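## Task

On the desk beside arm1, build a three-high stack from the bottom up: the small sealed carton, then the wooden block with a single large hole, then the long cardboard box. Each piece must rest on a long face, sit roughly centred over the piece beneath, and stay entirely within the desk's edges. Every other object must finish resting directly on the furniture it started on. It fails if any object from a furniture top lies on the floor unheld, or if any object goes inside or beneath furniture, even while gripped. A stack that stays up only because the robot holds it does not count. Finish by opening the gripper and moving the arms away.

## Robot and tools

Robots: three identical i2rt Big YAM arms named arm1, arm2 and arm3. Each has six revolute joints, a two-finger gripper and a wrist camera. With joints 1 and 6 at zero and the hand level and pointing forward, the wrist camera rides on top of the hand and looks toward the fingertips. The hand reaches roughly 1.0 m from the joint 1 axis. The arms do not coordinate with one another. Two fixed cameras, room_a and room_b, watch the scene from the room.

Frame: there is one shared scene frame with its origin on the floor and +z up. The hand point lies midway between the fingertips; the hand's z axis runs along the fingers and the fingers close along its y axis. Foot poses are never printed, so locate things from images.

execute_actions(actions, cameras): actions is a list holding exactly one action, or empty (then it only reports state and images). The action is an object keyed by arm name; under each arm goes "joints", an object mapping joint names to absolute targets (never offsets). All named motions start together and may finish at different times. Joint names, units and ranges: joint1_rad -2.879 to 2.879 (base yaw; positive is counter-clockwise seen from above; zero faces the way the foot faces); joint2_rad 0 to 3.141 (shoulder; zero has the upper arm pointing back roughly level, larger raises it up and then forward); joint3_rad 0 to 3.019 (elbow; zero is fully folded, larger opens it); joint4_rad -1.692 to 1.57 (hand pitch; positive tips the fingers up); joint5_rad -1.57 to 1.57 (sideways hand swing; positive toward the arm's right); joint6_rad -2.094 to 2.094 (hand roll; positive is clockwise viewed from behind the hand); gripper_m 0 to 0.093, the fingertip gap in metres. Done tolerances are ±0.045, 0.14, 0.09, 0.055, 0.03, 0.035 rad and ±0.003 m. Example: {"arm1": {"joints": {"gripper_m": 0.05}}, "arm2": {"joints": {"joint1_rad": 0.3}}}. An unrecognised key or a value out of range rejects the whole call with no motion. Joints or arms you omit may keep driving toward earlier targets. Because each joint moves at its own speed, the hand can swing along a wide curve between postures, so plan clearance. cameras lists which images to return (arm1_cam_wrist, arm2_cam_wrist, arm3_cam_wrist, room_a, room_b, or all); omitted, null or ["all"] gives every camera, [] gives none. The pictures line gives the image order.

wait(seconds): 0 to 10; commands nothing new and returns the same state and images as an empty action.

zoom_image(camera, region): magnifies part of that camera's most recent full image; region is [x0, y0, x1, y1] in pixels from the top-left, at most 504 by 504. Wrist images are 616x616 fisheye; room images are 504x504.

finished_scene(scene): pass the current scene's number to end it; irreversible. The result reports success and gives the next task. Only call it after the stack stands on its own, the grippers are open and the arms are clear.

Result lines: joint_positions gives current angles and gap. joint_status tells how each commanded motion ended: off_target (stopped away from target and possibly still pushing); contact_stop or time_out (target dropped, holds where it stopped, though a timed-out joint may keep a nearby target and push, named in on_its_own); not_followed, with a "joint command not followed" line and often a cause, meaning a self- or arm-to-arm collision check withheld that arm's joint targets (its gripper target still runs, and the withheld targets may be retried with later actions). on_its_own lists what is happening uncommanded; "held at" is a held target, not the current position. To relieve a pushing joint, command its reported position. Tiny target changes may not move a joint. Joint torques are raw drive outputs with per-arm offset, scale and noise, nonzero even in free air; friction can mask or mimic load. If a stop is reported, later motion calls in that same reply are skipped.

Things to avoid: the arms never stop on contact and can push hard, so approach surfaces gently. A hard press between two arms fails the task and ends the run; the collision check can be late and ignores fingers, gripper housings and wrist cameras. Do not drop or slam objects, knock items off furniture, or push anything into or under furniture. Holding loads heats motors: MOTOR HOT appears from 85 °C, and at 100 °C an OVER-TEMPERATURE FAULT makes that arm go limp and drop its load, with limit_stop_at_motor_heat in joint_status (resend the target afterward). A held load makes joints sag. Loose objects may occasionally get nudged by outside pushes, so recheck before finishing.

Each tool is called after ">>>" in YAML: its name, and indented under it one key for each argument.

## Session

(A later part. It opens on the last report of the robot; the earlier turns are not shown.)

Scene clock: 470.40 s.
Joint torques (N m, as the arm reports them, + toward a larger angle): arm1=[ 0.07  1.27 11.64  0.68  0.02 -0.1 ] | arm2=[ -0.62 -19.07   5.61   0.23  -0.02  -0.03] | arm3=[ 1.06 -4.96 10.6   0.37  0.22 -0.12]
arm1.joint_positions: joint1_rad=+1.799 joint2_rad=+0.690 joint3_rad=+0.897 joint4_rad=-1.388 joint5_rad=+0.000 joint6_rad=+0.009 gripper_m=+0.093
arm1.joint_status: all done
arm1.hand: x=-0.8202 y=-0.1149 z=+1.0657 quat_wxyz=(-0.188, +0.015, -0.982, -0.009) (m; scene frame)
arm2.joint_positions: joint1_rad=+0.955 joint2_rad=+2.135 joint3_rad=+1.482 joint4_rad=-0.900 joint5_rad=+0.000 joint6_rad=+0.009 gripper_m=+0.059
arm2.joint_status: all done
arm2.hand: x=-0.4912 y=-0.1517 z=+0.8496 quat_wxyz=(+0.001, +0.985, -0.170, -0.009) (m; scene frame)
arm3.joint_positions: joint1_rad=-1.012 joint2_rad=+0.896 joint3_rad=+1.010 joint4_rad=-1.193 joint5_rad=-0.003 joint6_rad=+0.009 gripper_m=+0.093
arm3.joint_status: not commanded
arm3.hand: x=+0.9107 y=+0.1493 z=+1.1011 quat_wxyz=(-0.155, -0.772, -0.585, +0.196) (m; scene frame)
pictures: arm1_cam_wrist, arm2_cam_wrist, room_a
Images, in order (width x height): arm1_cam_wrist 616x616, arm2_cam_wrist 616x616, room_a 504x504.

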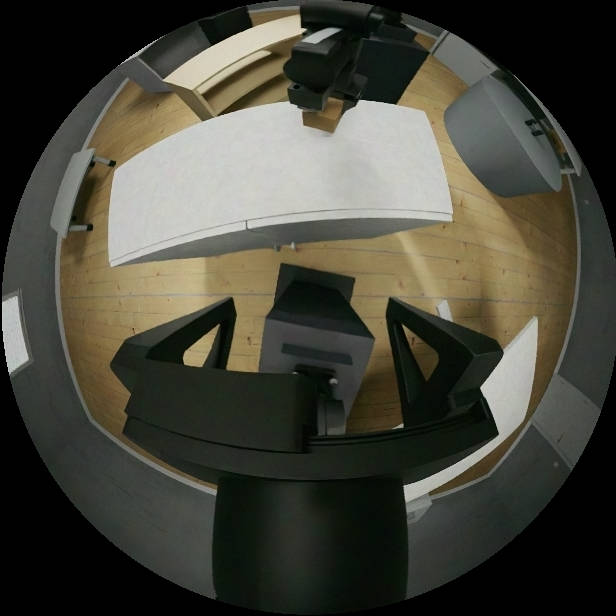

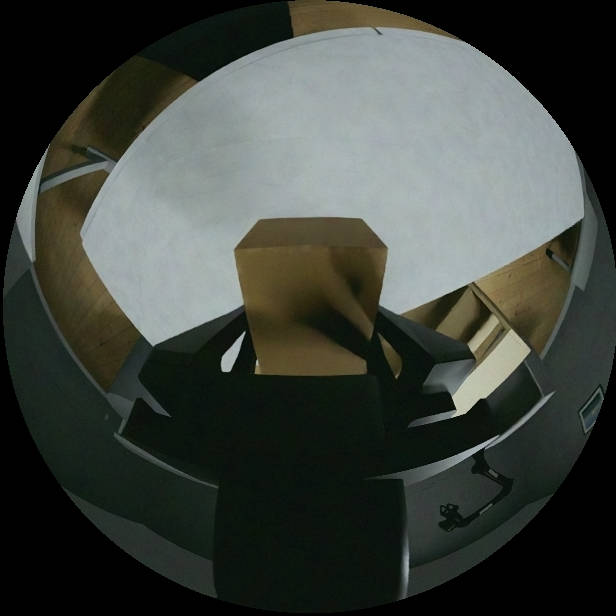

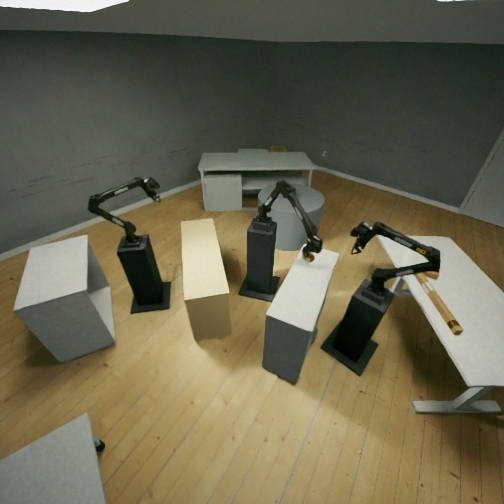

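>>> execute_actions:
  actions:
    - {"arm2":{"joints":{"joint2_rad":2.2,"joint3_rad":1.83,"joint4_rad":-1.005}}}
  cameras: []

>>> execute_actions:
  actions:
    - {"arm2":{"joints":{"joint2_rad":2.325}}}
  cameras: ["arm1_cam_wrist","arm2_cam_wrist"]

Scene clock: 483.63 s.
Joint torques (N m, as the arm reports them, + toward a larger angle): arm1=[ 0.13  1.3  11.64  0.66  0.02 -0.1 ] | arm2=[ -0.71 -20.34  10.28   0.08   0.04  -0.01] | arm3=[ 1.06 -4.98 10.6   0.37  0.22 -0.12]
arm1.joint_positions: joint1_rad=+1.799 joint2_rad=+0.690 joint3_rad=+0.897 joint4_rad=-1.388 joint5_rad=+0.000 joint6_rad=+0.009 gripper_m=+0.093
arm1.joint_status: not commanded
arm1.hand: x=-0.8202 y=-0.1149 z=+1.0657 quat_wxyz=(-0.188, +0.015, -0.982, -0.009) (m; scene frame)
arm2.joint_positions: joint1_rad=+0.955 joint2_rad=+2.222 joint3_rad=+1.784 joint4_rad=-0.994 joint5_rad=+0.000 joint6_rad=+0.009 gripper_m=+0.059
arm2.joint_status: all done
arm2.hand: x=-0.5815 y=-0.1202 z=+0.8984 quat_wxyz=(-0.008, +0.983, -0.169, -0.069) (m; scene frame)
arm3.joint_positions: joint1_rad=-1.012 joint2_rad=+0.896 joint3_rad=+1.010 joint4_rad=-1.193 joint5_rad=-0.003 joint6_rad=+0.009 gripper_m=+0.093
arm3.joint_status: not commanded
arm3.hand: x=+0.9107 y=+0.1493 z=+1.1011 quat_wxyz=(-0.155, -0.772, -0.585, +0.196) (m; scene frame)
pictures: none
No camera images: the call's "cameras" was empty. Leave "cameras" out to get every camera's image.

Scene clock: 484.73 s.
Joint torques (N m, as the arm reports them, + toward a larger angle): arm1=[ 0.11  1.28 11.64  0.66  0.01 -0.09] | arm2=[ -0.77 -20.97   9.52  -0.28   0.04   0.  ] | arm3=[ 1.08 -4.94 10.6   0.37  0.22 -0.12]
arm1.joint_positions: joint1_rad=+1.799 joint2_rad=+0.690 joint3_rad=+0.897 joint4_rad=-1.388 joint5_rad=+0.000 joint6_rad=+0.009 gripper_m=+0.093
arm1.joint_status: not commanded
arm1.hand: x=-0.8202 y=-0.1149 z=+1.0657 quat_wxyz=(-0.188, +0.015, -0.982, -0.009) (m; scene frame)
arm2.joint_positions: joint1_rad=+0.955 joint2_rad=+2.356 joint3_rad=+1.784 joint4_rad=-0.994 joint5_rad=+0.000 joint6_rad=+0.009 gripper_m=+0.059
arm2.joint_status: all done
arm2.hand: x=-0.5577 y=-0.1289 z=+0.8111 quat_wxyz=(+0.002, +0.986, -0.170, -0.003) (m; scene frame)
arm3.joint_positions: joint1_rad=-1.012 joint2_rad=+0.896 joint3_rad=+1.010 joint4_rad=-1.193 joint5_rad=-0.003 joint6_rad=+0.009 gripper_m=+0.093
arm3.joint_status: not commanded
arm3.hand: x=+0.9107 y=+0.1493 z=+1.1011 quat_wxyz=(-0.155, -0.772, -0.585, +0.196) (m; scene frame)
pictures: arm1_cam_wrist, arm2_cam_wrist
Images, in order (width x height): arm1_cam_wrist 616x616, arm2_cam_wrist 616x616.

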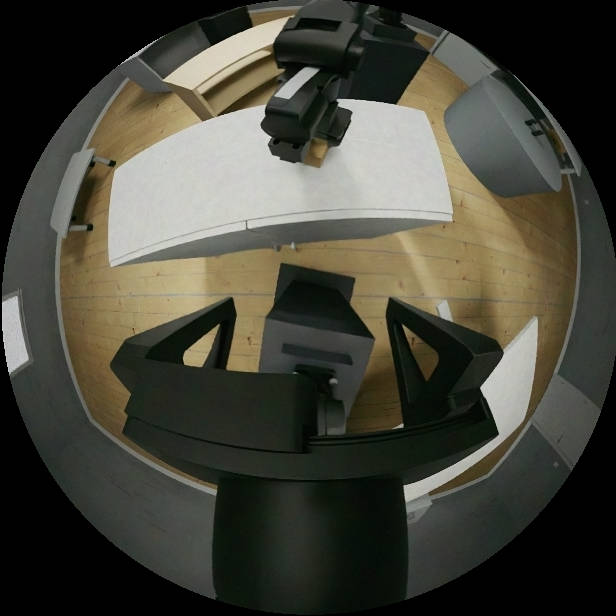

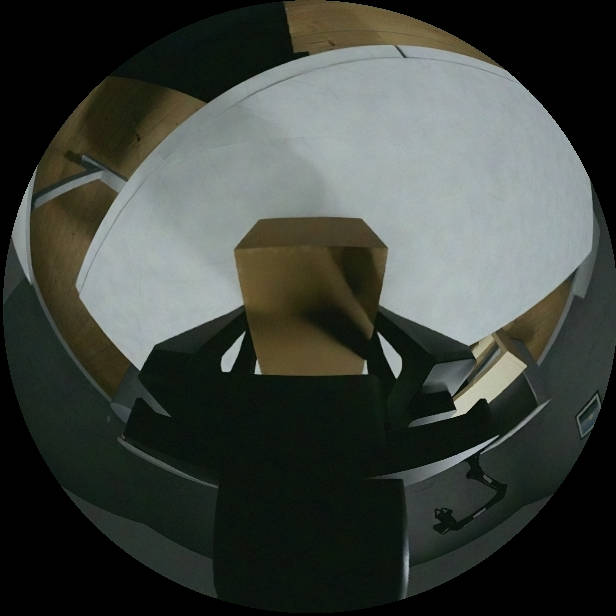

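>>> execute_actions:
  actions:
    - {"arm2":{"joints":{"joint2_rad":2.40,"joint4_rad":-0.96}}}
  cameras: ["arm1_cam_wrist"]

>>> zoom_image:
  camera: "arm1_cam_wrist"
  region: [250, 90, 370, 200]

Scene clock: 496.97 s.
Joint torques (N m, as the arm reports them, + toward a larger angle): arm1=[ 0.08  1.27 11.65  0.65  0.02 -0.1 ] | arm2=[ -0.44 -18.6    8.91   0.71  -0.03  -0.01] | arm3=[ 1.1  -4.96 10.59  0.38  0.22 -0.12]
arm1.joint_positions: joint1_rad=+1.799 joint2_rad=+0.690 joint3_rad=+0.897 joint4_rad=-1.388 joint5_rad=+0.000 joint6_rad=+0.009 gripper_m=+0.093
arm1.joint_status: not commanded
arm1.hand: x=-0.8202 y=-0.1149 z=+1.0657 quat_wxyz=(-0.188, +0.015, -0.982, -0.009) (m; scene frame)
arm2.joint_positions: joint1_rad=+0.955 joint2_rad=+2.386 joint3_rad=+1.789 joint4_rad=-0.971 joint5_rad=+0.001 joint6_rad=+0.009 gripper_m=+0.059
arm2.joint_status: all done
arm2.hand: x=-0.5584 y=-0.1284 z=+0.7936 quat_wxyz=(+0.002, +0.985, -0.170, -0.002) (m; scene frame)
arm3.joint_positions: joint1_rad=-1.012 joint2_rad=+0.896 joint3_rad=+1.010 joint4_rad=-1.193 joint5_rad=-0.003 joint6_rad=+0.009 gripper_m=+0.093
arm3.joint_status: not commanded
arm3.hand: x=+0.9107 y=+0.1493 z=+1.1011 quat_wxyz=(-0.155, -0.772, -0.585, +0.196) (m; scene frame)
pictures: arm1_cam_wrist
Images, in order (width x height): arm1_cam_wrist 616x616.

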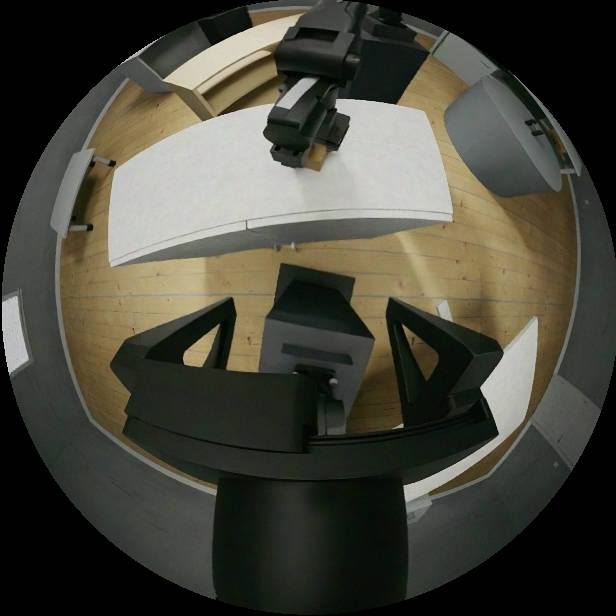

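Region (250, 90, 370, 200) of arm1_cam_wrist's 616x616 image, scaled by 4.200, with more detail than that image has; it fills the top 462 rows of this view, and the rest is white.

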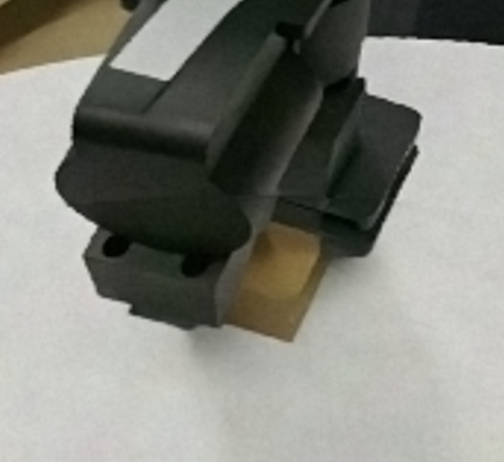

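>>> execute_actions:
  actions:
    - {"arm2":{"joints":{"joint2_rad":2.37,"gripper_m":0.093}},"arm1":{"joints":{"joint1_rad":1.75,"joint6_rad":0.35}}}
  cameras: ["arm2_cam_wrist"]

>>> execute_actions:
  actions:
    - {"arm2":{"joints":{"joint2_rad":1.2}}}
  cameras: ["arm1_cam_wrist","room_a"]

Scene clock: 503.37 s.
Joint torques (N m, as the arm reports them, + toward a larger angle): arm1=[-0.51  1.3  11.64  0.66  0.05  0.03] | arm2=[ -0.32 -20.39   8.96   0.71   0.    -0.02] | arm3=[ 1.05 -4.97 10.6   0.38  0.22 -0.12]
arm1.joint_positions: joint1_rad=+1.757 joint2_rad=+0.690 joint3_rad=+0.897 joint4_rad=-1.388 joint5_rad=+0.000 joint6_rad=+0.341 gripper_m=+0.093
arm1.joint_status: all done
arm1.hand: x=-0.8200 y=-0.1249 z=+1.0657 quat_wxyz=(-0.185, -0.168, -0.968, -0.036) (m; scene frame)
arm2.joint_positions: joint1_rad=+0.955 joint2_rad=+2.386 joint3_rad=+1.789 joint4_rad=-0.971 joint5_rad=+0.001 joint6_rad=+0.009 gripper_m=+0.093
arm2.joint_status: all done
arm2.hand: x=-0.5584 y=-0.1284 z=+0.7936 quat_wxyz=(+0.002, +0.985, -0.170, -0.002) (m; scene frame)
arm3.joint_positions: joint1_rad=-1.012 joint2_rad=+0.896 joint3_rad=+1.010 joint4_rad=-1.193 joint5_rad=-0.003 joint6_rad=+0.009 gripper_m=+0.093
arm3.joint_status: not commanded
arm3.hand: x=+0.9107 y=+0.1493 z=+1.1011 quat_wxyz=(-0.155, -0.772, -0.585, +0.196) (m; scene frame)
pictures: arm2_cam_wrist
Images, in order (width x height): arm2_cam_wrist 616x616.

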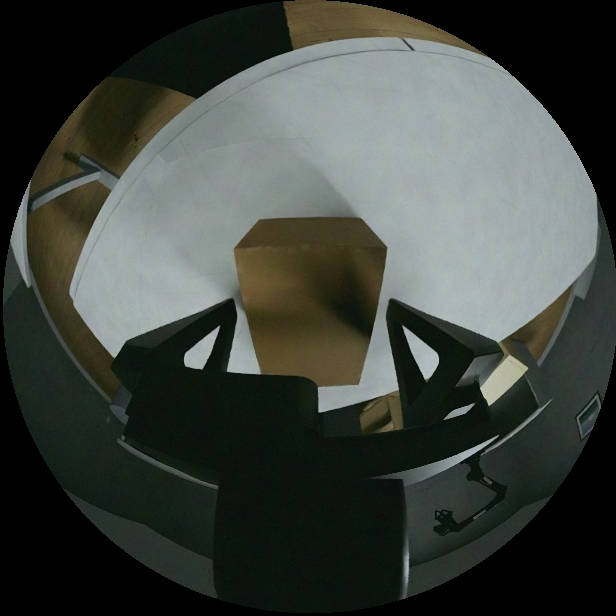

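Scene clock: 505.40 s.
Joint torques (N m, as the arm reports them, + toward a larger angle): arm1=[-0.5   1.27 11.64  0.66  0.05  0.03] | arm2=[-0.87 -8.64  7.29  2.47  0.   -0.01] | arm3=[ 1.05 -4.97 10.6   0.38  0.22 -0.12]
arm1.joint_positions: joint1_rad=+1.757 joint2_rad=+0.690 joint3_rad=+0.897 joint4_rad=-1.388 joint5_rad=+0.000 joint6_rad=+0.341 gripper_m=+0.093
arm1.joint_status: not commanded
arm1.hand: x=-0.8200 y=-0.1249 z=+1.0657 quat_wxyz=(-0.185, -0.168, -0.968, -0.036) (m; scene frame)
arm2.joint_positions: joint1_rad=+0.955 joint2_rad=+1.214 joint3_rad=+1.827 joint4_rad=-0.969 joint5_rad=+0.001 joint6_rad=+0.009 gripper_m=+0.093
arm2.joint_status: all done
arm2.hand: x=-0.4013 y=-0.1782 z=+1.5565 quat_wxyz=(-0.090, +0.809, -0.141, -0.564) (m; scene frame)
arm3.joint_positions: joint1_rad=-1.012 joint2_rad=+0.896 joint3_rad=+1.010 joint4_rad=-1.193 joint5_rad=-0.003 joint6_rad=+0.009 gripper_m=+0.093
arm3.joint_status: not commanded
arm3.hand: x=+0.9107 y=+0.1493 z=+1.1011 quat_wxyz=(-0.155, -0.772, -0.585, +0.196) (m; scene frame)
pictures: arm1_cam_wrist, room_a
Images, in order (width x height): arm1_cam_wrist 616x616, room_a 504x504.

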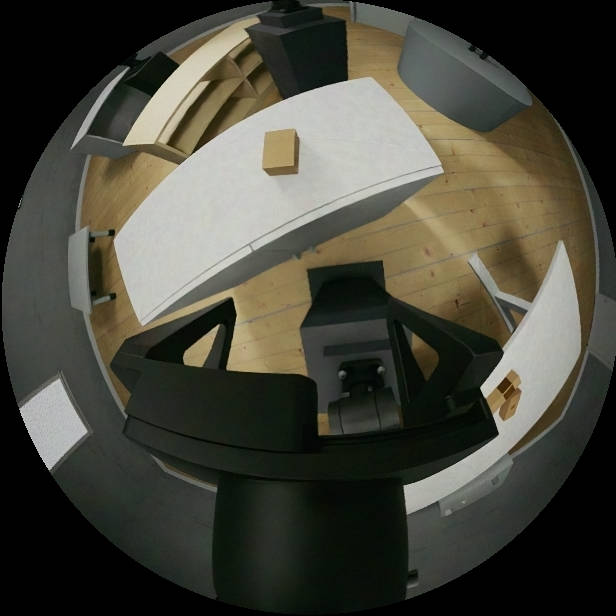

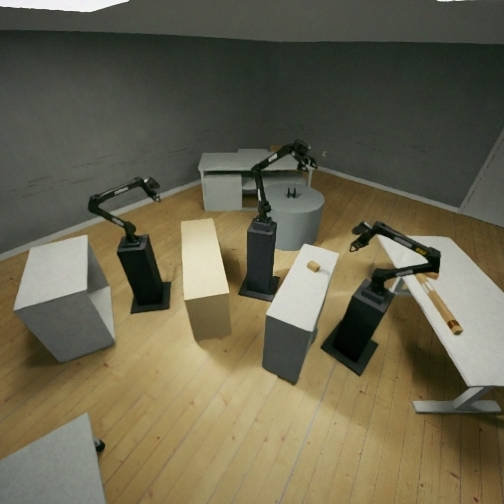

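>>> execute_actions:
  actions:
    - {"arm2":{"joints":{"joint1_rad":0,"joint2_rad":0.8,"joint3_rad":1.0}},"arm1":{"joints":{"joint1_rad":1.742,"joint2_rad":1.755,"joint3_rad":1.32,"joint4_rad":-1.08}}}
  cameras: ["arm1_cam_wrist"]

Scene clock: 518.53 s.
Joint torques (N m, as the arm reports them, + toward a larger angle): arm1=[ -0.7  -14.18  11.     0.65   0.05   0.04] | arm2=[-0.15 -4.69  8.42  1.99 -0.03 -0.02] | arm3=[ 1.08 -4.92 10.6   0.37  0.22 -0.12]
arm1.joint_positions: joint1_rad=+1.753 joint2_rad=+1.760 joint3_rad=+1.307 joint4_rad=-1.085 joint5_rad=+0.000 joint6_rad=+0.342 gripper_m=+0.093
arm1.joint_status: all done
arm1.hand: x=-0.5511 y=-0.1259 z=+0.8647 quat_wxyz=(-0.010, -0.173, -0.985, -0.006) (m; scene frame)
arm2.joint_positions: joint1_rad=+0.003 joint2_rad=+0.812 joint3_rad=+0.993 joint4_rad=-0.968 joint5_rad=+0.001 joint6_rad=+0.009 gripper_m=+0.093
arm2.joint_status: all done
arm2.hand: x=-0.0343 y=+0.0031 z=+1.2586 quat_wxyz=(-0.225, +0.738, -0.558, -0.306) (m; scene frame)
arm3.joint_positions: joint1_rad=-1.012 joint2_rad=+0.896 joint3_rad=+1.010 joint4_rad=-1.193 joint5_rad=-0.003 joint6_rad=+0.009 gripper_m=+0.093
arm3.joint_status: not commanded
arm3.hand: x=+0.9107 y=+0.1493 z=+1.1011 quat_wxyz=(-0.155, -0.772, -0.585, +0.196) (m; scene frame)
pictures: arm1_cam_wrist
Images, in order (width x height): arm1_cam_wrist 616x616.

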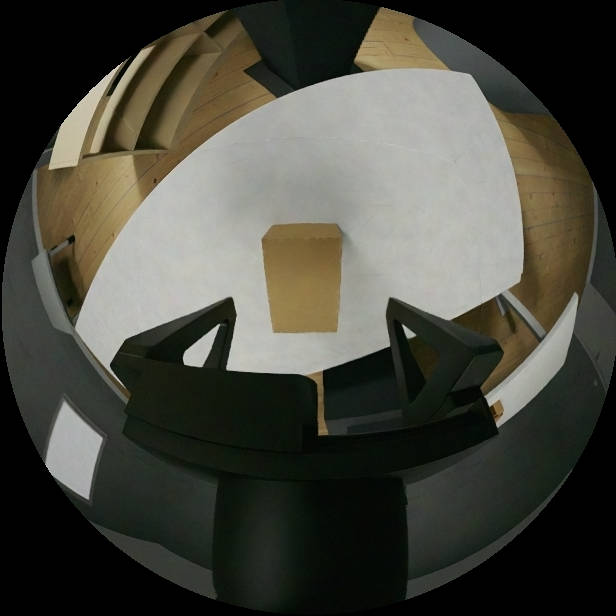

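>>> execute_actions:
  actions:
    - {"arm1":{"joints":{"joint1_rad":1.772,"joint2_rad":1.85,"joint3_rad":1.212,"joint4_rad":-0.905}}}
  cameras: ["arm1_cam_wrist"]

Scene clock: 528.60 s.
Joint torques (N m, as the arm reports them, + toward a larger angle): arm1=[  0.96 -13.8    9.5    1.05   0.05   0.04] | arm2=[-0.44 -4.65  8.36  2.04 -0.03 -0.01] | arm3=[ 1.05 -4.95 10.59  0.38  0.22 -0.12]
arm1.joint_positions: joint1_rad=+1.763 joint2_rad=+1.850 joint3_rad=+1.204 joint4_rad=-0.920 joint5_rad=+0.000 joint6_rad=+0.342 gripper_m=+0.093
arm1.joint_status: all done
arm1.hand: x=-0.5653 y=-0.1201 z=+0.7881 quat_wxyz=(+0.004, -0.168, -0.986, -0.004) (m; scene frame)
arm2.joint_positions: joint1_rad=+0.003 joint2_rad=+0.812 joint3_rad=+0.993 joint4_rad=-0.968 joint5_rad=+0.001 joint6_rad=+0.009 gripper_m=+0.093
arm2.joint_status: not commanded
arm2.hand: x=-0.0343 y=+0.0031 z=+1.2586 quat_wxyz=(-0.225, +0.738, -0.558, -0.306) (m; scene frame)
arm3.joint_positions: joint1_rad=-1.012 joint2_rad=+0.896 joint3_rad=+1.010 joint4_rad=-1.193 joint5_rad=-0.003 joint6_rad=+0.009 gripper_m=+0.093
arm3.joint_status: not commanded
arm3.hand: x=+0.9107 y=+0.1493 z=+1.1011 quat_wxyz=(-0.155, -0.772, -0.585, +0.196) (m; scene frame)
pictures: arm1_cam_wrist
Images, in order (width x height): arm1_cam_wrist 616x616.

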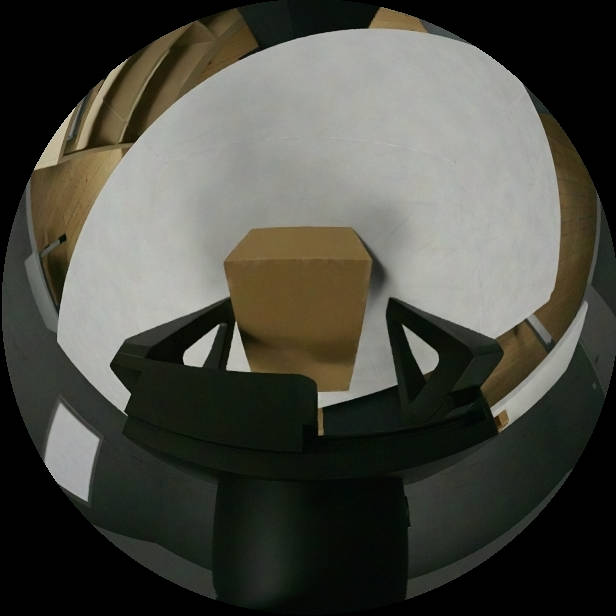

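>>> execute_actions:
  actions:
    - {"arm1":{"joints":{"gripper_m":0.03}}}
  cameras: []

>>> execute_actions:
  actions:
    - {"arm1":{"joints":{"joint2_rad":1.7,"joint3_rad":1.4,"joint4_rad":-1.25}}}
  cameras: []

>>> execute_actions:
  actions:
    - {"arm1":{"joints":{"joint1_rad":-0.95,"joint2_rad":2.0,"joint3_rad":1.80,"joint4_rad":-1.33,"joint6_rad":1.47}}}
  cameras: ["arm1_cam_wrist","room_a","room_b"]

Scene clock: 536.30 s.
Joint torques (N m, as the arm reports them, + toward a larger angle): arm1=[  0.86 -13.94   9.51   0.98   0.07   0.03] | arm2=[-0.41 -4.69  8.57  2.12 -0.01 -0.03] | arm3=[ 1.07 -4.99 10.6   0.38  0.22 -0.12]
arm1.joint_positions: joint1_rad=+1.763 joint2_rad=+1.850 joint3_rad=+1.204 joint4_rad=-0.919 joint5_rad=-0.001 joint6_rad=+0.342 gripper_m=+0.059
arm1.joint_status: gripper_m off_target (ended at +0.059, target +0.030)
arm1.hand: x=-0.5651 y=-0.1198 z=+0.7881 quat_wxyz=(+0.003, -0.168, -0.986, -0.004) (m; scene frame)
arm2.joint_positions: joint1_rad=+0.003 joint2_rad=+0.812 joint3_rad=+0.993 joint4_rad=-0.968 joint5_rad=+0.001 joint6_rad=+0.009 gripper_m=+0.093
arm2.joint_status: not commanded
arm2.hand: x=-0.0343 y=+0.0031 z=+1.2586 quat_wxyz=(-0.225, +0.738, -0.558, -0.306) (m; scene frame)
arm3.joint_positions: joint1_rad=-1.012 joint2_rad=+0.896 joint3_rad=+1.010 joint4_rad=-1.193 joint5_rad=-0.003 joint6_rad=+0.009 gripper_m=+0.093
arm3.joint_status: not commanded
arm3.hand: x=+0.9107 y=+0.1493 z=+1.1011 quat_wxyz=(-0.155, -0.772, -0.585, +0.196) (m; scene frame)
pictures: none
No camera images: the call's "cameras" was empty. Leave "cameras" out to get every camera's image.

Scene clock: 537.50 s.
Joint torques (N m, as the arm reports them, + toward a larger angle): arm1=[  0.89 -11.71  12.04  -0.17   0.07   0.03] | arm2=[-0.41 -4.4   8.56  2.02  0.02  0.01] | arm3=[ 1.05 -4.95 10.6   0.37  0.22 -0.12]
arm1.joint_positions: joint1_rad=+1.763 joint2_rad=+1.683 joint3_rad=+1.382 joint4_rad=-1.235 joint5_rad=-0.001 joint6_rad=+0.342 gripper_m=+0.059
arm1.joint_status: all done
arm1.hand: x=-0.5565 y=-0.1209 z=+0.9286 quat_wxyz=(-0.011, -0.168, -0.986, -0.007) (m; scene frame)
arm2.joint_positions: joint1_rad=+0.003 joint2_rad=+0.812 joint3_rad=+0.993 joint4_rad=-0.968 joint5_rad=+0.001 joint6_rad=+0.009 gripper_m=+0.093
arm2.joint_status: not commanded
arm2.hand: x=-0.0343 y=+0.0031 z=+1.2586 quat_wxyz=(-0.225, +0.738, -0.558, -0.306) (m; scene frame)
arm3.joint_positions: joint1_rad=-1.012 joint2_rad=+0.896 joint3_rad=+1.010 joint4_rad=-1.193 joint5_rad=-0.003 joint6_rad=+0.009 gripper_m=+0.093
arm3.joint_status: not commanded
arm3.hand: x=+0.9107 y=+0.1493 z=+1.1011 quat_wxyz=(-0.155, -0.772, -0.585, +0.196) (m; scene frame)
pictures: none
No camera images: the call's "cameras" was empty. Leave "cameras" out to get every camera's image.

Scene clock: 540.17 s.
Joint torques (N m, as the arm reports them, + toward a larger angle): arm1=[ -0.03 -19.07  12.64  -0.18   0.03   0.04] | arm2=[-0.46 -4.24  8.53  2.03  0.01  0.02] | arm3=[ 1.06 -4.97 10.6   0.38  0.22 -0.12]
arm1.joint_positions: joint1_rad=-0.954 joint2_rad=+2.015 joint3_rad=+1.776 joint4_rad=-1.317 joint5_rad=+0.002 joint6_rad=+1.461 gripper_m=+0.059
arm1.joint_status: all done
arm1.hand: x=-1.6266 y=-0.3805 z=+0.9040 quat_wxyz=(-0.004, -0.870, +0.493, +0.012) (m; scene frame)
arm2.joint_positions: joint1_rad=+0.003 joint2_rad=+0.812 joint3_rad=+0.993 joint4_rad=-0.968 joint5_rad=+0.001 joint6_rad=+0.009 gripper_m=+0.093
arm2.joint_status: not commanded
arm2.hand: x=-0.0343 y=+0.0031 z=+1.2586 quat_wxyz=(-0.225, +0.738, -0.558, -0.306) (m; scene frame)
arm3.joint_positions: joint1_rad=-1.012 joint2_rad=+0.896 joint3_rad=+1.010 joint4_rad=-1.193 joint5_rad=-0.003 joint6_rad=+0.009 gripper_m=+0.093
arm3.joint_status: not commanded
arm3.hand: x=+0.9107 y=+0.1493 z=+1.1011 quat_wxyz=(-0.155, -0.772, -0.585, +0.196) (m; scene frame)
pictures: arm1_cam_wrist, room_a, room_b
Images, in order (width x height): arm1_cam_wrist 616x616, room_a 504x504, room_b 504x504.

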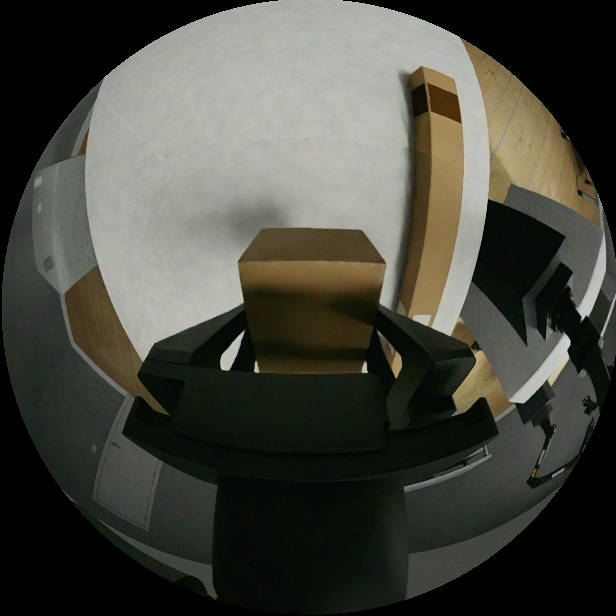

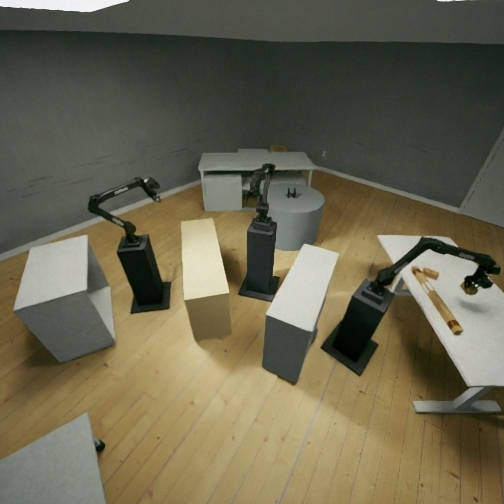

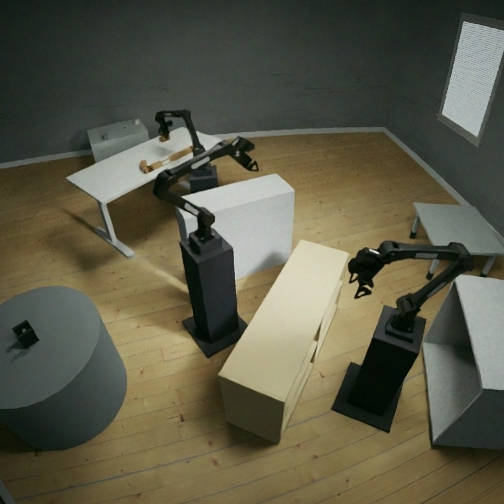

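>>> execute_actions:
  actions:
    - {"arm1":{"joints":{"joint2_rad":2.165,"joint3_rad":1.638,"joint4_rad":-0.995}}}
  cameras: ["arm1_cam_wrist"]

Scene clock: 548.00 s.
Joint torques (N m, as the arm reports them, + toward a larger angle): arm1=[  0.   -19.33  10.78   1.01   0.1    0.03] | arm2=[-0.27 -4.35  8.45  2.02 -0.01 -0.04] | arm3=[ 1.08 -4.93 10.61  0.37  0.22 -0.12]
arm1.joint_positions: joint1_rad=-0.953 joint2_rad=+2.176 joint3_rad=+1.622 joint4_rad=-1.010 joint5_rad=+0.001 joint6_rad=+1.462 gripper_m=+0.059
arm1.joint_status: all done
arm1.hand: x=-1.6269 y=-0.3792 z=+0.7538 quat_wxyz=(-0.001, -0.870, +0.494, +0.009) (m; scene frame)
arm2.joint_positions: joint1_rad=+0.003 joint2_rad=+0.812 joint3_rad=+0.993 joint4_rad=-0.968 joint5_rad=+0.001 joint6_rad=+0.009 gripper_m=+0.093
arm2.joint_status: not commanded
arm2.hand: x=-0.0343 y=+0.0031 z=+1.2586 quat_wxyz=(-0.225, +0.738, -0.558, -0.306) (m; scene frame)
arm3.joint_positions: joint1_rad=-1.012 joint2_rad=+0.896 joint3_rad=+1.010 joint4_rad=-1.193 joint5_rad=-0.003 joint6_rad=+0.009 gripper_m=+0.093
arm3.joint_status: not commanded
arm3.hand: x=+0.9107 y=+0.1493 z=+1.1011 quat_wxyz=(-0.155, -0.772, -0.585, +0.196) (m; scene frame)
pictures: arm1_cam_wrist
Images, in order (width x height): arm1_cam_wrist 616x616.

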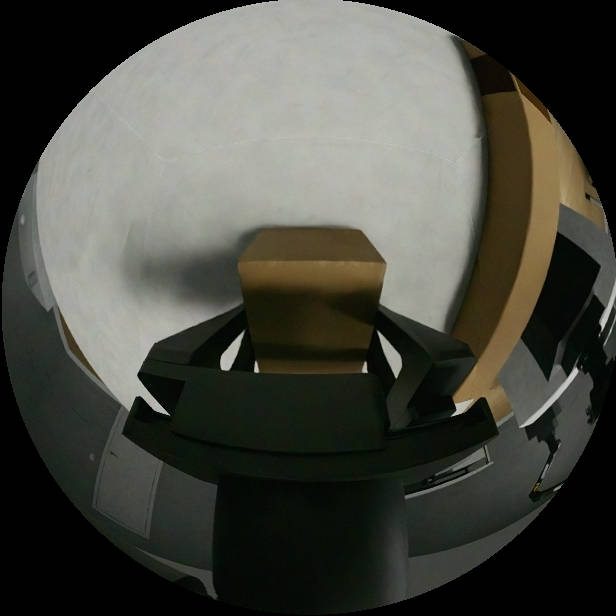

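>>> execute_actions:
  actions:
    - {"arm1":{"joints":{"joint2_rad":2.225,"joint4_rad":-0.98}}}
  cameras: []

Scene clock: 551.03 s.
Joint torques (N m, as the arm reports them, + toward a larger angle): arm1=[  0.03 -15.75  10.78   0.96   0.18   0.03] | arm2=[-0.23 -4.6   8.56  2.09 -0.01 -0.01] | arm3=[ 1.07 -4.97 10.6   0.36  0.22 -0.12]
arm1.joint_positions: joint1_rad=-0.953 joint2_rad=+2.188 joint3_rad=+1.622 joint4_rad=-0.994 joint5_rad=-0.001 joint6_rad=+1.462 gripper_m=+0.059
arm1.joint_status: all done
arm1.hand: x=-1.6284 y=-0.3803 z=+0.7465 quat_wxyz=(-0.004, -0.870, +0.494, +0.009) (m; scene frame)
arm2.joint_positions: joint1_rad=+0.003 joint2_rad=+0.812 joint3_rad=+0.993 joint4_rad=-0.968 joint5_rad=+0.001 joint6_rad=+0.009 gripper_m=+0.093
arm2.joint_status: not commanded
arm2.hand: x=-0.0343 y=+0.0031 z=+1.2586 quat_wxyz=(-0.225, +0.738, -0.558, -0.306) (m; scene frame)
arm3.joint_positions: joint1_rad=-1.012 joint2_rad=+0.896 joint3_rad=+1.010 joint4_rad=-1.193 joint5_rad=-0.003 joint6_rad=+0.009 gripper_m=+0.093
arm3.joint_status: not commanded
arm3.hand: x=+0.9107 y=+0.1493 z=+1.1011 quat_wxyz=(-0.155, -0.772, -0.585, +0.196) (m; scene frame)
pictures: none
No camera images: the call's "cameras" was empty. Leave "cameras" out to get every camera's image.

>>> execute_actions:
  actions:
    - {"arm1":{"joints":{"joint2_rad":2.18,"gripper_m":0.093}}}
  cameras: ["arm1_cam_wrist"]

>>> execute_actions:
  actions:
    - {"arm1":{"joints":{"joint2_rad":2.05,"joint3_rad":1.76,"joint4_rad":-1.27}}}
  cameras: ["arm1_cam_wrist"]

>>> execute_actions:
  actions:
    - {"arm1":{"joints":{"joint1_rad":-0.425,"joint6_rad":0.98}}}
  cameras: ["arm1_cam_wrist","room_a"]

Scene clock: 559.40 s.
Joint torques (N m, as the arm reports them, + toward a larger angle): arm1=[ -0.02 -19.25  10.74   0.96   0.19   0.03] | arm2=[-0.39 -4.67  8.62  2.09 -0.02 -0.05] | arm3=[ 1.07 -4.96 10.6   0.38  0.22 -0.12]
arm1.joint_positions: joint1_rad=-0.953 joint2_rad=+2.187 joint3_rad=+1.622 joint4_rad=-0.994 joint5_rad=-0.001 joint6_rad=+1.463 gripper_m=+0.093
arm1.joint_status: all done
arm1.hand: x=-1.6287 y=-0.3804 z=+0.7472 quat_wxyz=(-0.004, -0.870, +0.494, +0.010) (m; scene frame)
arm2.joint_positions: joint1_rad=+0.003 joint2_rad=+0.812 joint3_rad=+0.993 joint4_rad=-0.968 joint5_rad=+0.001 joint6_rad=+0.009 gripper_m=+0.093
arm2.joint_status: not commanded
arm2.hand: x=-0.0343 y=+0.0031 z=+1.2586 quat_wxyz=(-0.225, +0.738, -0.558, -0.306) (m; scene frame)
arm3.joint_positions: joint1_rad=-1.012 joint2_rad=+0.896 joint3_rad=+1.010 joint4_rad=-1.193 joint5_rad=-0.003 joint6_rad=+0.009 gripper_m=+0.093
arm3.joint_status: not commanded
arm3.hand: x=+0.9107 y=+0.1493 z=+1.1011 quat_wxyz=(-0.155, -0.772, -0.585, +0.196) (m; scene frame)
pictures: arm1_cam_wrist
Images, in order (width x height): arm1_cam_wrist 616x616.

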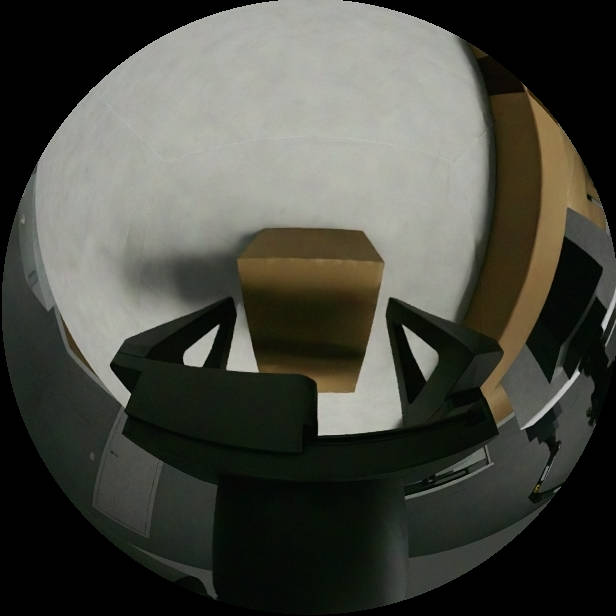

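Scene clock: 560.57 s.
Joint torques (N m, as the arm reports them, + toward a larger angle): arm1=[  0.03 -15.74  12.27  -0.22   0.18   0.03] | arm2=[-0.76 -4.27  8.52  2.07 -0.01  0.  ] | arm3=[ 1.07 -4.95 10.61  0.38  0.22 -0.12]
arm1.joint_positions: joint1_rad=-0.953 joint2_rad=+2.023 joint3_rad=+1.740 joint4_rad=-1.255 joint5_rad=-0.001 joint6_rad=+1.463 gripper_m=+0.093
arm1.joint_status: all done
arm1.hand: x=-1.6286 y=-0.3821 z=+0.8863 quat_wxyz=(-0.012, -0.869, +0.494, +0.016) (m; scene frame)
arm2.joint_positions: joint1_rad=+0.003 joint2_rad=+0.812 joint3_rad=+0.993 joint4_rad=-0.968 joint5_rad=+0.001 joint6_rad=+0.009 gripper_m=+0.093
arm2.joint_status: not commanded
arm2.hand: x=-0.0343 y=+0.0031 z=+1.2586 quat_wxyz=(-0.225, +0.738, -0.558, -0.306) (m; scene frame)
arm3.joint_positions: joint1_rad=-1.012 joint2_rad=+0.896 joint3_rad=+1.010 joint4_rad=-1.193 joint5_rad=-0.003 joint6_rad=+0.009 gripper_m=+0.093
arm3.joint_status: not commanded
arm3.hand: x=+0.9107 y=+0.1493 z=+1.1011 quat_wxyz=(-0.155, -0.772, -0.585, +0.196) (m; scene frame)
pictures: arm1_cam_wrist
Images, in order (width x height): arm1_cam_wrist 616x616.

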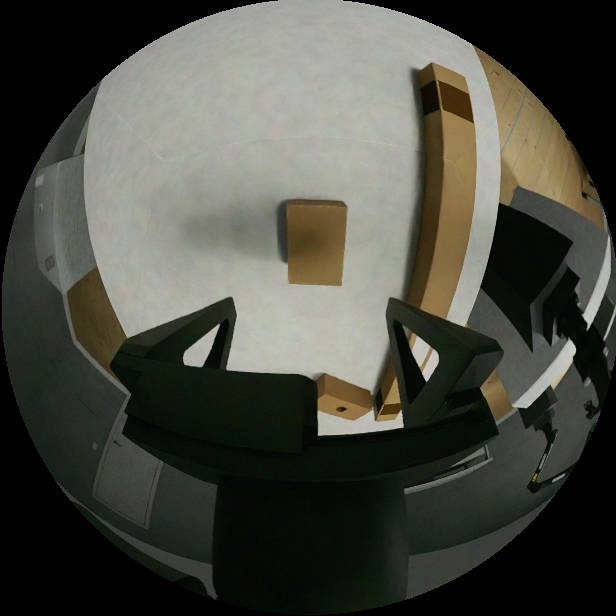

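Scene clock: 562.30 s.
Joint torques (N m, as the arm reports them, + toward a larger angle): arm1=[  0.49 -15.84  12.26  -0.2    0.17  -0.1 ] | arm2=[-0.49 -4.67  8.48  2.03 -0.01 -0.04] | arm3=[ 1.08 -4.98 10.6   0.37  0.22 -0.12]
arm1.joint_positions: joint1_rad=-0.435 joint2_rad=+2.023 joint3_rad=+1.740 joint4_rad=-1.255 joint5_rad=-0.001 joint6_rad=+0.989 gripper_m=+0.093
arm1.joint_status: all done
arm1.hand: x=-1.4254 y=-0.6289 z=+0.8817 quat_wxyz=(-0.009, -1.000, +0.020, +0.014) (m; scene frame)
arm2.joint_positions: joint1_rad=+0.003 joint2_rad=+0.812 joint3_rad=+0.993 joint4_rad=-0.968 joint5_rad=+0.001 joint6_rad=+0.009 gripper_m=+0.093
arm2.joint_status: not commanded
arm2.hand: x=-0.0343 y=+0.0031 z=+1.2586 quat_wxyz=(-0.225, +0.738, -0.558, -0.306) (m; scene frame)
arm3.joint_positions: joint1_rad=-1.012 joint2_rad=+0.896 joint3_rad=+1.010 joint4_rad=-1.193 joint5_rad=-0.003 joint6_rad=+0.009 gripper_m=+0.093
arm3.joint_status: not commanded
arm3.hand: x=+0.9107 y=+0.1493 z=+1.1011 quat_wxyz=(-0.155, -0.772, -0.585, +0.196) (m; scene frame)
pictures: arm1_cam_wrist, room_a
Images, in order (width x height): arm1_cam_wrist 616x616, room_a 504x504.

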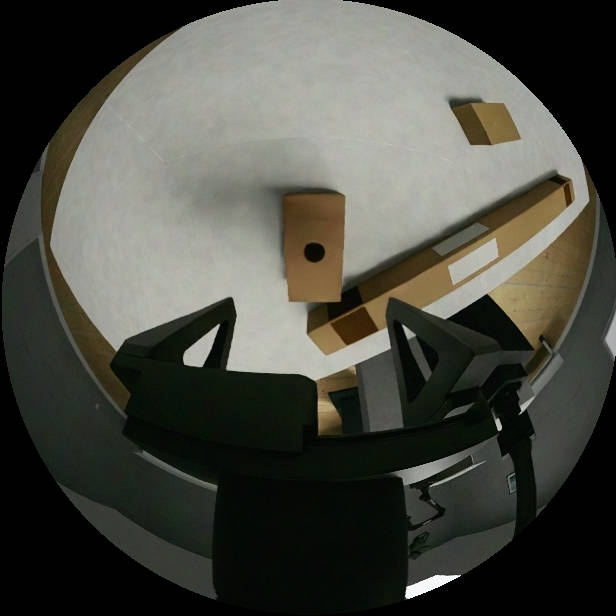

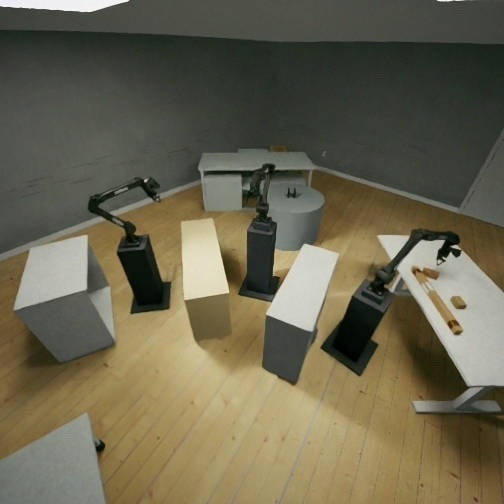

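>>> execute_actions:
  actions:
    - {"arm1":{"joints":{"joint1_rad":-0.418,"joint2_rad":2.168,"joint3_rad":1.64,"joint4_rad":-1.01}}}
  cameras: ["arm1_cam_wrist"]

Scene clock: 581.00 s.
Joint torques (N m, as the arm reports them, + toward a larger angle): arm1=[  0.46 -19.33  10.62   1.03   0.17  -0.1 ] | arm2=[-0.38 -4.24  8.5   1.98 -0.03  0.  ] | arm3=[ 1.08 -4.94 10.6   0.37  0.22 -0.12]
arm1.joint_positions: joint1_rad=-0.428 joint2_rad=+2.177 joint3_rad=+1.625 joint4_rad=-1.025 joint5_rad=-0.001 joint6_rad=+0.989 gripper_m=+0.093
arm1.joint_status: all done
arm1.hand: x=-1.4201 y=-0.6253 z=+0.7498 quat_wxyz=(+0.006, -1.000, +0.017, +0.003) (m; scene frame)
arm2.joint_positions: joint1_rad=+0.003 joint2_rad=+0.812 joint3_rad=+0.993 joint4_rad=-0.968 joint5_rad=+0.001 joint6_rad=+0.009 gripper_m=+0.093
arm2.joint_status: not commanded
arm2.hand: x=-0.0343 y=+0.0031 z=+1.2586 quat_wxyz=(-0.225, +0.738, -0.558, -0.306) (m; scene frame)
arm3.joint_positions: joint1_rad=-1.012 joint2_rad=+0.896 joint3_rad=+1.010 joint4_rad=-1.193 joint5_rad=-0.003 joint6_rad=+0.009 gripper_m=+0.093
arm3.joint_status: not commanded
arm3.hand: x=+0.9107 y=+0.1493 z=+1.1011 quat_wxyz=(-0.155, -0.772, -0.585, +0.196) (m; scene frame)
pictures: arm1_cam_wrist
Images, in order (width x height): arm1_cam_wrist 616x616.

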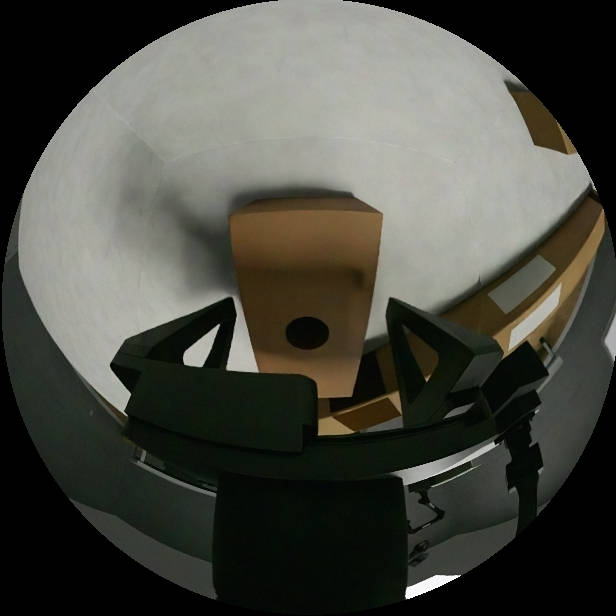

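>>> execute_actions:
  actions:
    - {"arm1":{"joints":{"gripper_m":0.03}}}
  cameras: []

>>> execute_actions:
  actions:
    - {"arm1":{"joints":{"joint2_rad":2.05,"joint3_rad":1.74,"joint4_rad":-1.27}}}
  cameras: []

>>> execute_actions:
  actions:
    - {"arm1":{"joints":{"joint1_rad":-0.945,"joint6_rad":1.475}}}
  cameras: ["arm1_cam_wrist","room_a"]

Scene clock: 591.60 s.
Joint torques (N m, as the arm reports them, + toward a larger angle): arm1=[  0.49 -19.27  10.66   0.9    0.15  -0.09] | arm2=[-0.07 -4.66  8.46  2.01 -0.02 -0.01] | arm3=[ 1.05 -4.97 10.6   0.38  0.22 -0.12]
arm1.joint_positions: joint1_rad=-0.428 joint2_rad=+2.177 joint3_rad=+1.625 joint4_rad=-1.023 joint5_rad=-0.001 joint6_rad=+0.988 gripper_m=+0.059
arm1.joint_status: gripper_m off_target (ended at +0.059, target +0.030)
arm1.hand: x=-1.4205 y=-0.6257 z=+0.7498 quat_wxyz=(+0.006, -1.000, +0.016, +0.004) (m; scene frame)
arm2.joint_positions: joint1_rad=+0.003 joint2_rad=+0.812 joint3_rad=+0.993 joint4_rad=-0.968 joint5_rad=+0.001 joint6_rad=+0.009 gripper_m=+0.093
arm2.joint_status: not commanded
arm2.hand: x=-0.0343 y=+0.0031 z=+1.2586 quat_wxyz=(-0.225, +0.738, -0.558, -0.306) (m; scene frame)
arm3.joint_positions: joint1_rad=-1.012 joint2_rad=+0.896 joint3_rad=+1.010 joint4_rad=-1.193 joint5_rad=-0.003 joint6_rad=+0.009 gripper_m=+0.093
arm3.joint_status: not commanded
arm3.hand: x=+0.9107 y=+0.1493 z=+1.1011 quat_wxyz=(-0.155, -0.772, -0.585, +0.196) (m; scene frame)
pictures: none
No camera images: the call's "cameras" was empty. Leave "cameras" out to get every camera's image.

Scene clock: 592.67 s.
Joint torques (N m, as the arm reports them, + toward a larger angle): arm1=[  0.51 -17.52  13.53  -0.32   0.14  -0.09] | arm2=[-0.29 -4.85  8.57  1.88  0.    0.  ] | arm3=[ 1.07 -4.96 10.6   0.38  0.22 -0.12]
arm1.joint_positions: joint1_rad=-0.428 joint2_rad=+2.044 joint3_rad=+1.702 joint4_rad=-1.255 joint5_rad=-0.001 joint6_rad=+0.988 gripper_m=+0.059
arm1.joint_status: all done
arm1.hand: x=-1.4139 y=-0.6189 z=+0.8556 quat_wxyz=(+0.015, -1.000, +0.016, -0.002) (m; scene frame)
arm2.joint_positions: joint1_rad=+0.003 joint2_rad=+0.812 joint3_rad=+0.993 joint4_rad=-0.968 joint5_rad=+0.001 joint6_rad=+0.009 gripper_m=+0.093
arm2.joint_status: not commanded
arm2.hand: x=-0.0343 y=+0.0031 z=+1.2586 quat_wxyz=(-0.225, +0.738, -0.558, -0.306) (m; scene frame)
arm3.joint_positions: joint1_rad=-1.012 joint2_rad=+0.896 joint3_rad=+1.010 joint4_rad=-1.193 joint5_rad=-0.003 joint6_rad=+0.009 gripper_m=+0.093
arm3.joint_status: not commanded
arm3.hand: x=+0.9107 y=+0.1493 z=+1.1011 quat_wxyz=(-0.155, -0.772, -0.585, +0.196) (m; scene frame)
pictures: none
No camera images: the call's "cameras" was empty. Leave "cameras" out to get every camera's image.

Scene clock: 594.53 s.
Joint torques (N m, as the arm reports them, + toward a larger angle): arm1=[ -0.62 -17.37  13.47  -0.33   0.17   0.05] | arm2=[-0.22 -4.47  8.62  1.99 -0.02  0.02] | arm3=[ 1.06 -4.97 10.6   0.37  0.22 -0.12]
arm1.joint_positions: joint1_rad=-0.938 joint2_rad=+2.044 joint3_rad=+1.702 joint4_rad=-1.255 joint5_rad=-0.001 joint6_rad=+1.466 gripper_m=+0.059
arm1.joint_status: all done
arm1.hand: x=-1.6114 y=-0.3843 z=+0.8596 quat_wxyz=(+0.012, -0.873, +0.488, -0.001) (m; scene frame)
arm2.joint_positions: joint1_rad=+0.003 joint2_rad=+0.812 joint3_rad=+0.993 joint4_rad=-0.968 joint5_rad=+0.001 joint6_rad=+0.009 gripper_m=+0.093
arm2.joint_status: not commanded
arm2.hand: x=-0.0343 y=+0.0031 z=+1.2586 quat_wxyz=(-0.225, +0.738, -0.558, -0.306) (m; scene frame)
arm3.joint_positions: joint1_rad=-1.012 joint2_rad=+0.896 joint3_rad=+1.010 joint4_rad=-1.193 joint5_rad=-0.003 joint6_rad=+0.009 gripper_m=+0.093
arm3.joint_status: not commanded
arm3.hand: x=+0.9107 y=+0.1493 z=+1.1011 quat_wxyz=(-0.155, -0.772, -0.585, +0.196) (m; scene frame)
pictures: arm1_cam_wrist, room_a
Images, in order (width x height): arm1_cam_wrist 616x616, room_a 504x504.

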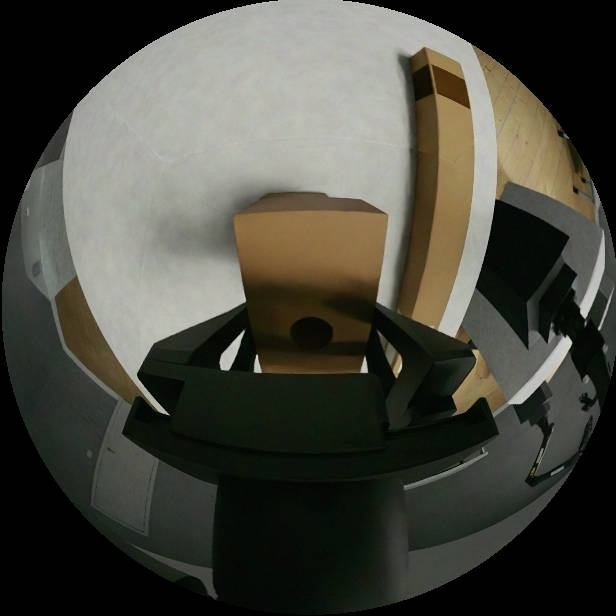

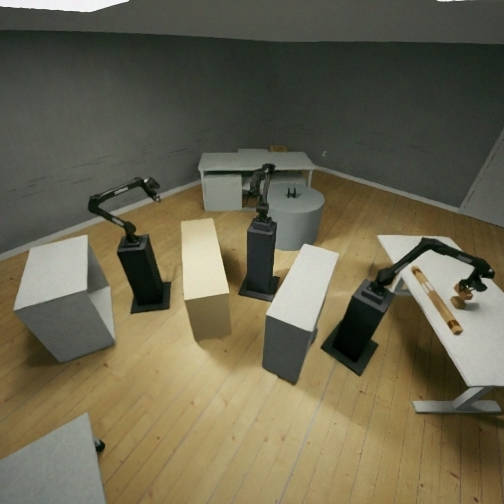

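>>> execute_actions:
  actions:
    - {"arm1":{"joints":{"joint1_rad":-0.955,"joint2_rad":2.105,"joint3_rad":1.69,"joint4_rad":-1.113,"joint6_rad":1.46}}}
  cameras: ["arm1_cam_wrist"]

Scene clock: 603.60 s.
Joint torques (N m, as the arm reports them, + toward a larger angle): arm1=[ -0.93 -18.34  10.91   1.05   0.17  -0.07] | arm2=[-0.58 -5.03  8.52  1.94 -0.02 -0.01] | arm3=[ 1.1  -4.96 10.59  0.37  0.22 -0.12]
arm1.joint_positions: joint1_rad=-0.945 joint2_rad=+2.105 joint3_rad=+1.680 joint4_rad=-1.129 joint5_rad=-0.001 joint6_rad=+1.466 gripper_m=+0.059
arm1.joint_status: all done
arm1.hand: x=-1.6293 y=-0.3870 z=+0.8159 quat_wxyz=(-0.006, -0.871, +0.492, +0.011) (m; scene frame)
arm2.joint_positions: joint1_rad=+0.003 joint2_rad=+0.812 joint3_rad=+0.993 joint4_rad=-0.968 joint5_rad=+0.001 joint6_rad=+0.009 gripper_m=+0.093
arm2.joint_status: not commanded
arm2.hand: x=-0.0343 y=+0.0031 z=+1.2586 quat_wxyz=(-0.225, +0.738, -0.558, -0.306) (m; scene frame)
arm3.joint_positions: joint1_rad=-1.012 joint2_rad=+0.896 joint3_rad=+1.010 joint4_rad=-1.193 joint5_rad=-0.003 joint6_rad=+0.009 gripper_m=+0.093
arm3.joint_status: not commanded
arm3.hand: x=+0.9107 y=+0.1493 z=+1.1011 quat_wxyz=(-0.155, -0.772, -0.585, +0.196) (m; scene frame)
pictures: arm1_cam_wrist
Images, in order (width x height): arm1_cam_wrist 616x616.

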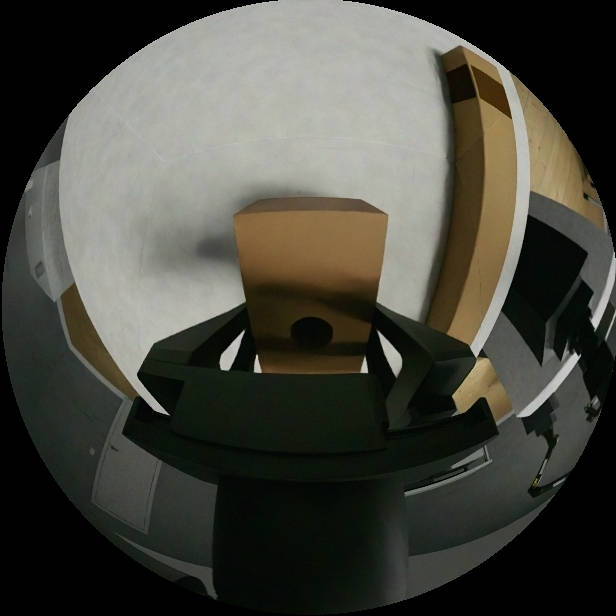

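>>> execute_actions:
  actions:
    - {"arm1":{"joints":{"joint2_rad":2.155}}}
  cameras: ["room_a"]

>>> zoom_image:
  camera: "room_a"
  region: [430, 255, 504, 325]

Scene clock: 607.83 s.
Joint torques (N m, as the arm reports them, + toward a larger angle): arm1=[ -0.99 -16.73  10.72   0.83   0.17  -0.07] | arm2=[-0.54 -4.75  8.61  2.03  0.02  0.01] | arm3=[ 1.05 -4.95 10.6   0.38  0.22 -0.12]
arm1.joint_positions: joint1_rad=-0.945 joint2_rad=+2.132 joint3_rad=+1.680 joint4_rad=-1.125 joint5_rad=-0.001 joint6_rad=+1.466 gripper_m=+0.059
arm1.joint_status: all done
arm1.hand: x=-1.6274 y=-0.3859 z=+0.7994 quat_wxyz=(+0.003, -0.871, +0.492, +0.005) (m; scene frame)
arm2.joint_positions: joint1_rad=+0.003 joint2_rad=+0.812 joint3_rad=+0.993 joint4_rad=-0.968 joint5_rad=+0.001 joint6_rad=+0.009 gripper_m=+0.093
arm2.joint_status: not commanded
arm2.hand: x=-0.0343 y=+0.0031 z=+1.2586 quat_wxyz=(-0.225, +0.738, -0.558, -0.306) (m; scene frame)
arm3.joint_positions: joint1_rad=-1.012 joint2_rad=+0.896 joint3_rad=+1.010 joint4_rad=-1.193 joint5_rad=-0.003 joint6_rad=+0.009 gripper_m=+0.093
arm3.joint_status: not commanded
arm3.hand: x=+0.9107 y=+0.1493 z=+1.1011 quat_wxyz=(-0.155, -0.772, -0.585, +0.196) (m; scene frame)
pictures: room_a
Images, in order (width x height): room_a 504x504.

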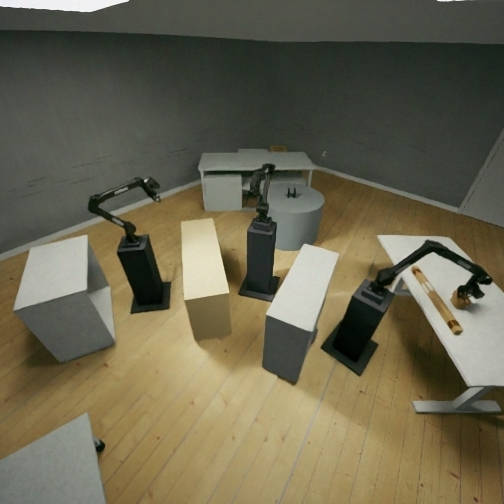

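Region (430, 255, 504, 325) of room_a's 504x504 image, scaled by 6.811, with more detail than that image has; it fills the top 477 rows of this view, and the rest is white.

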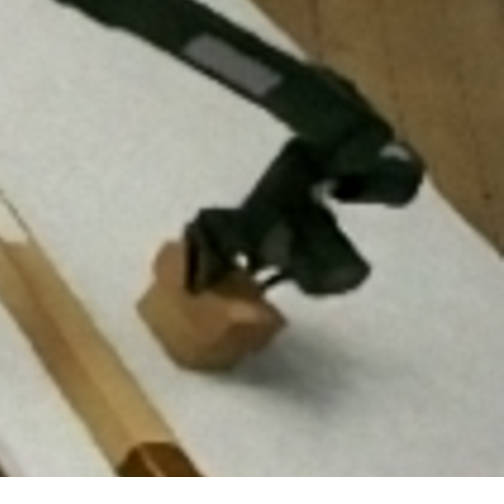

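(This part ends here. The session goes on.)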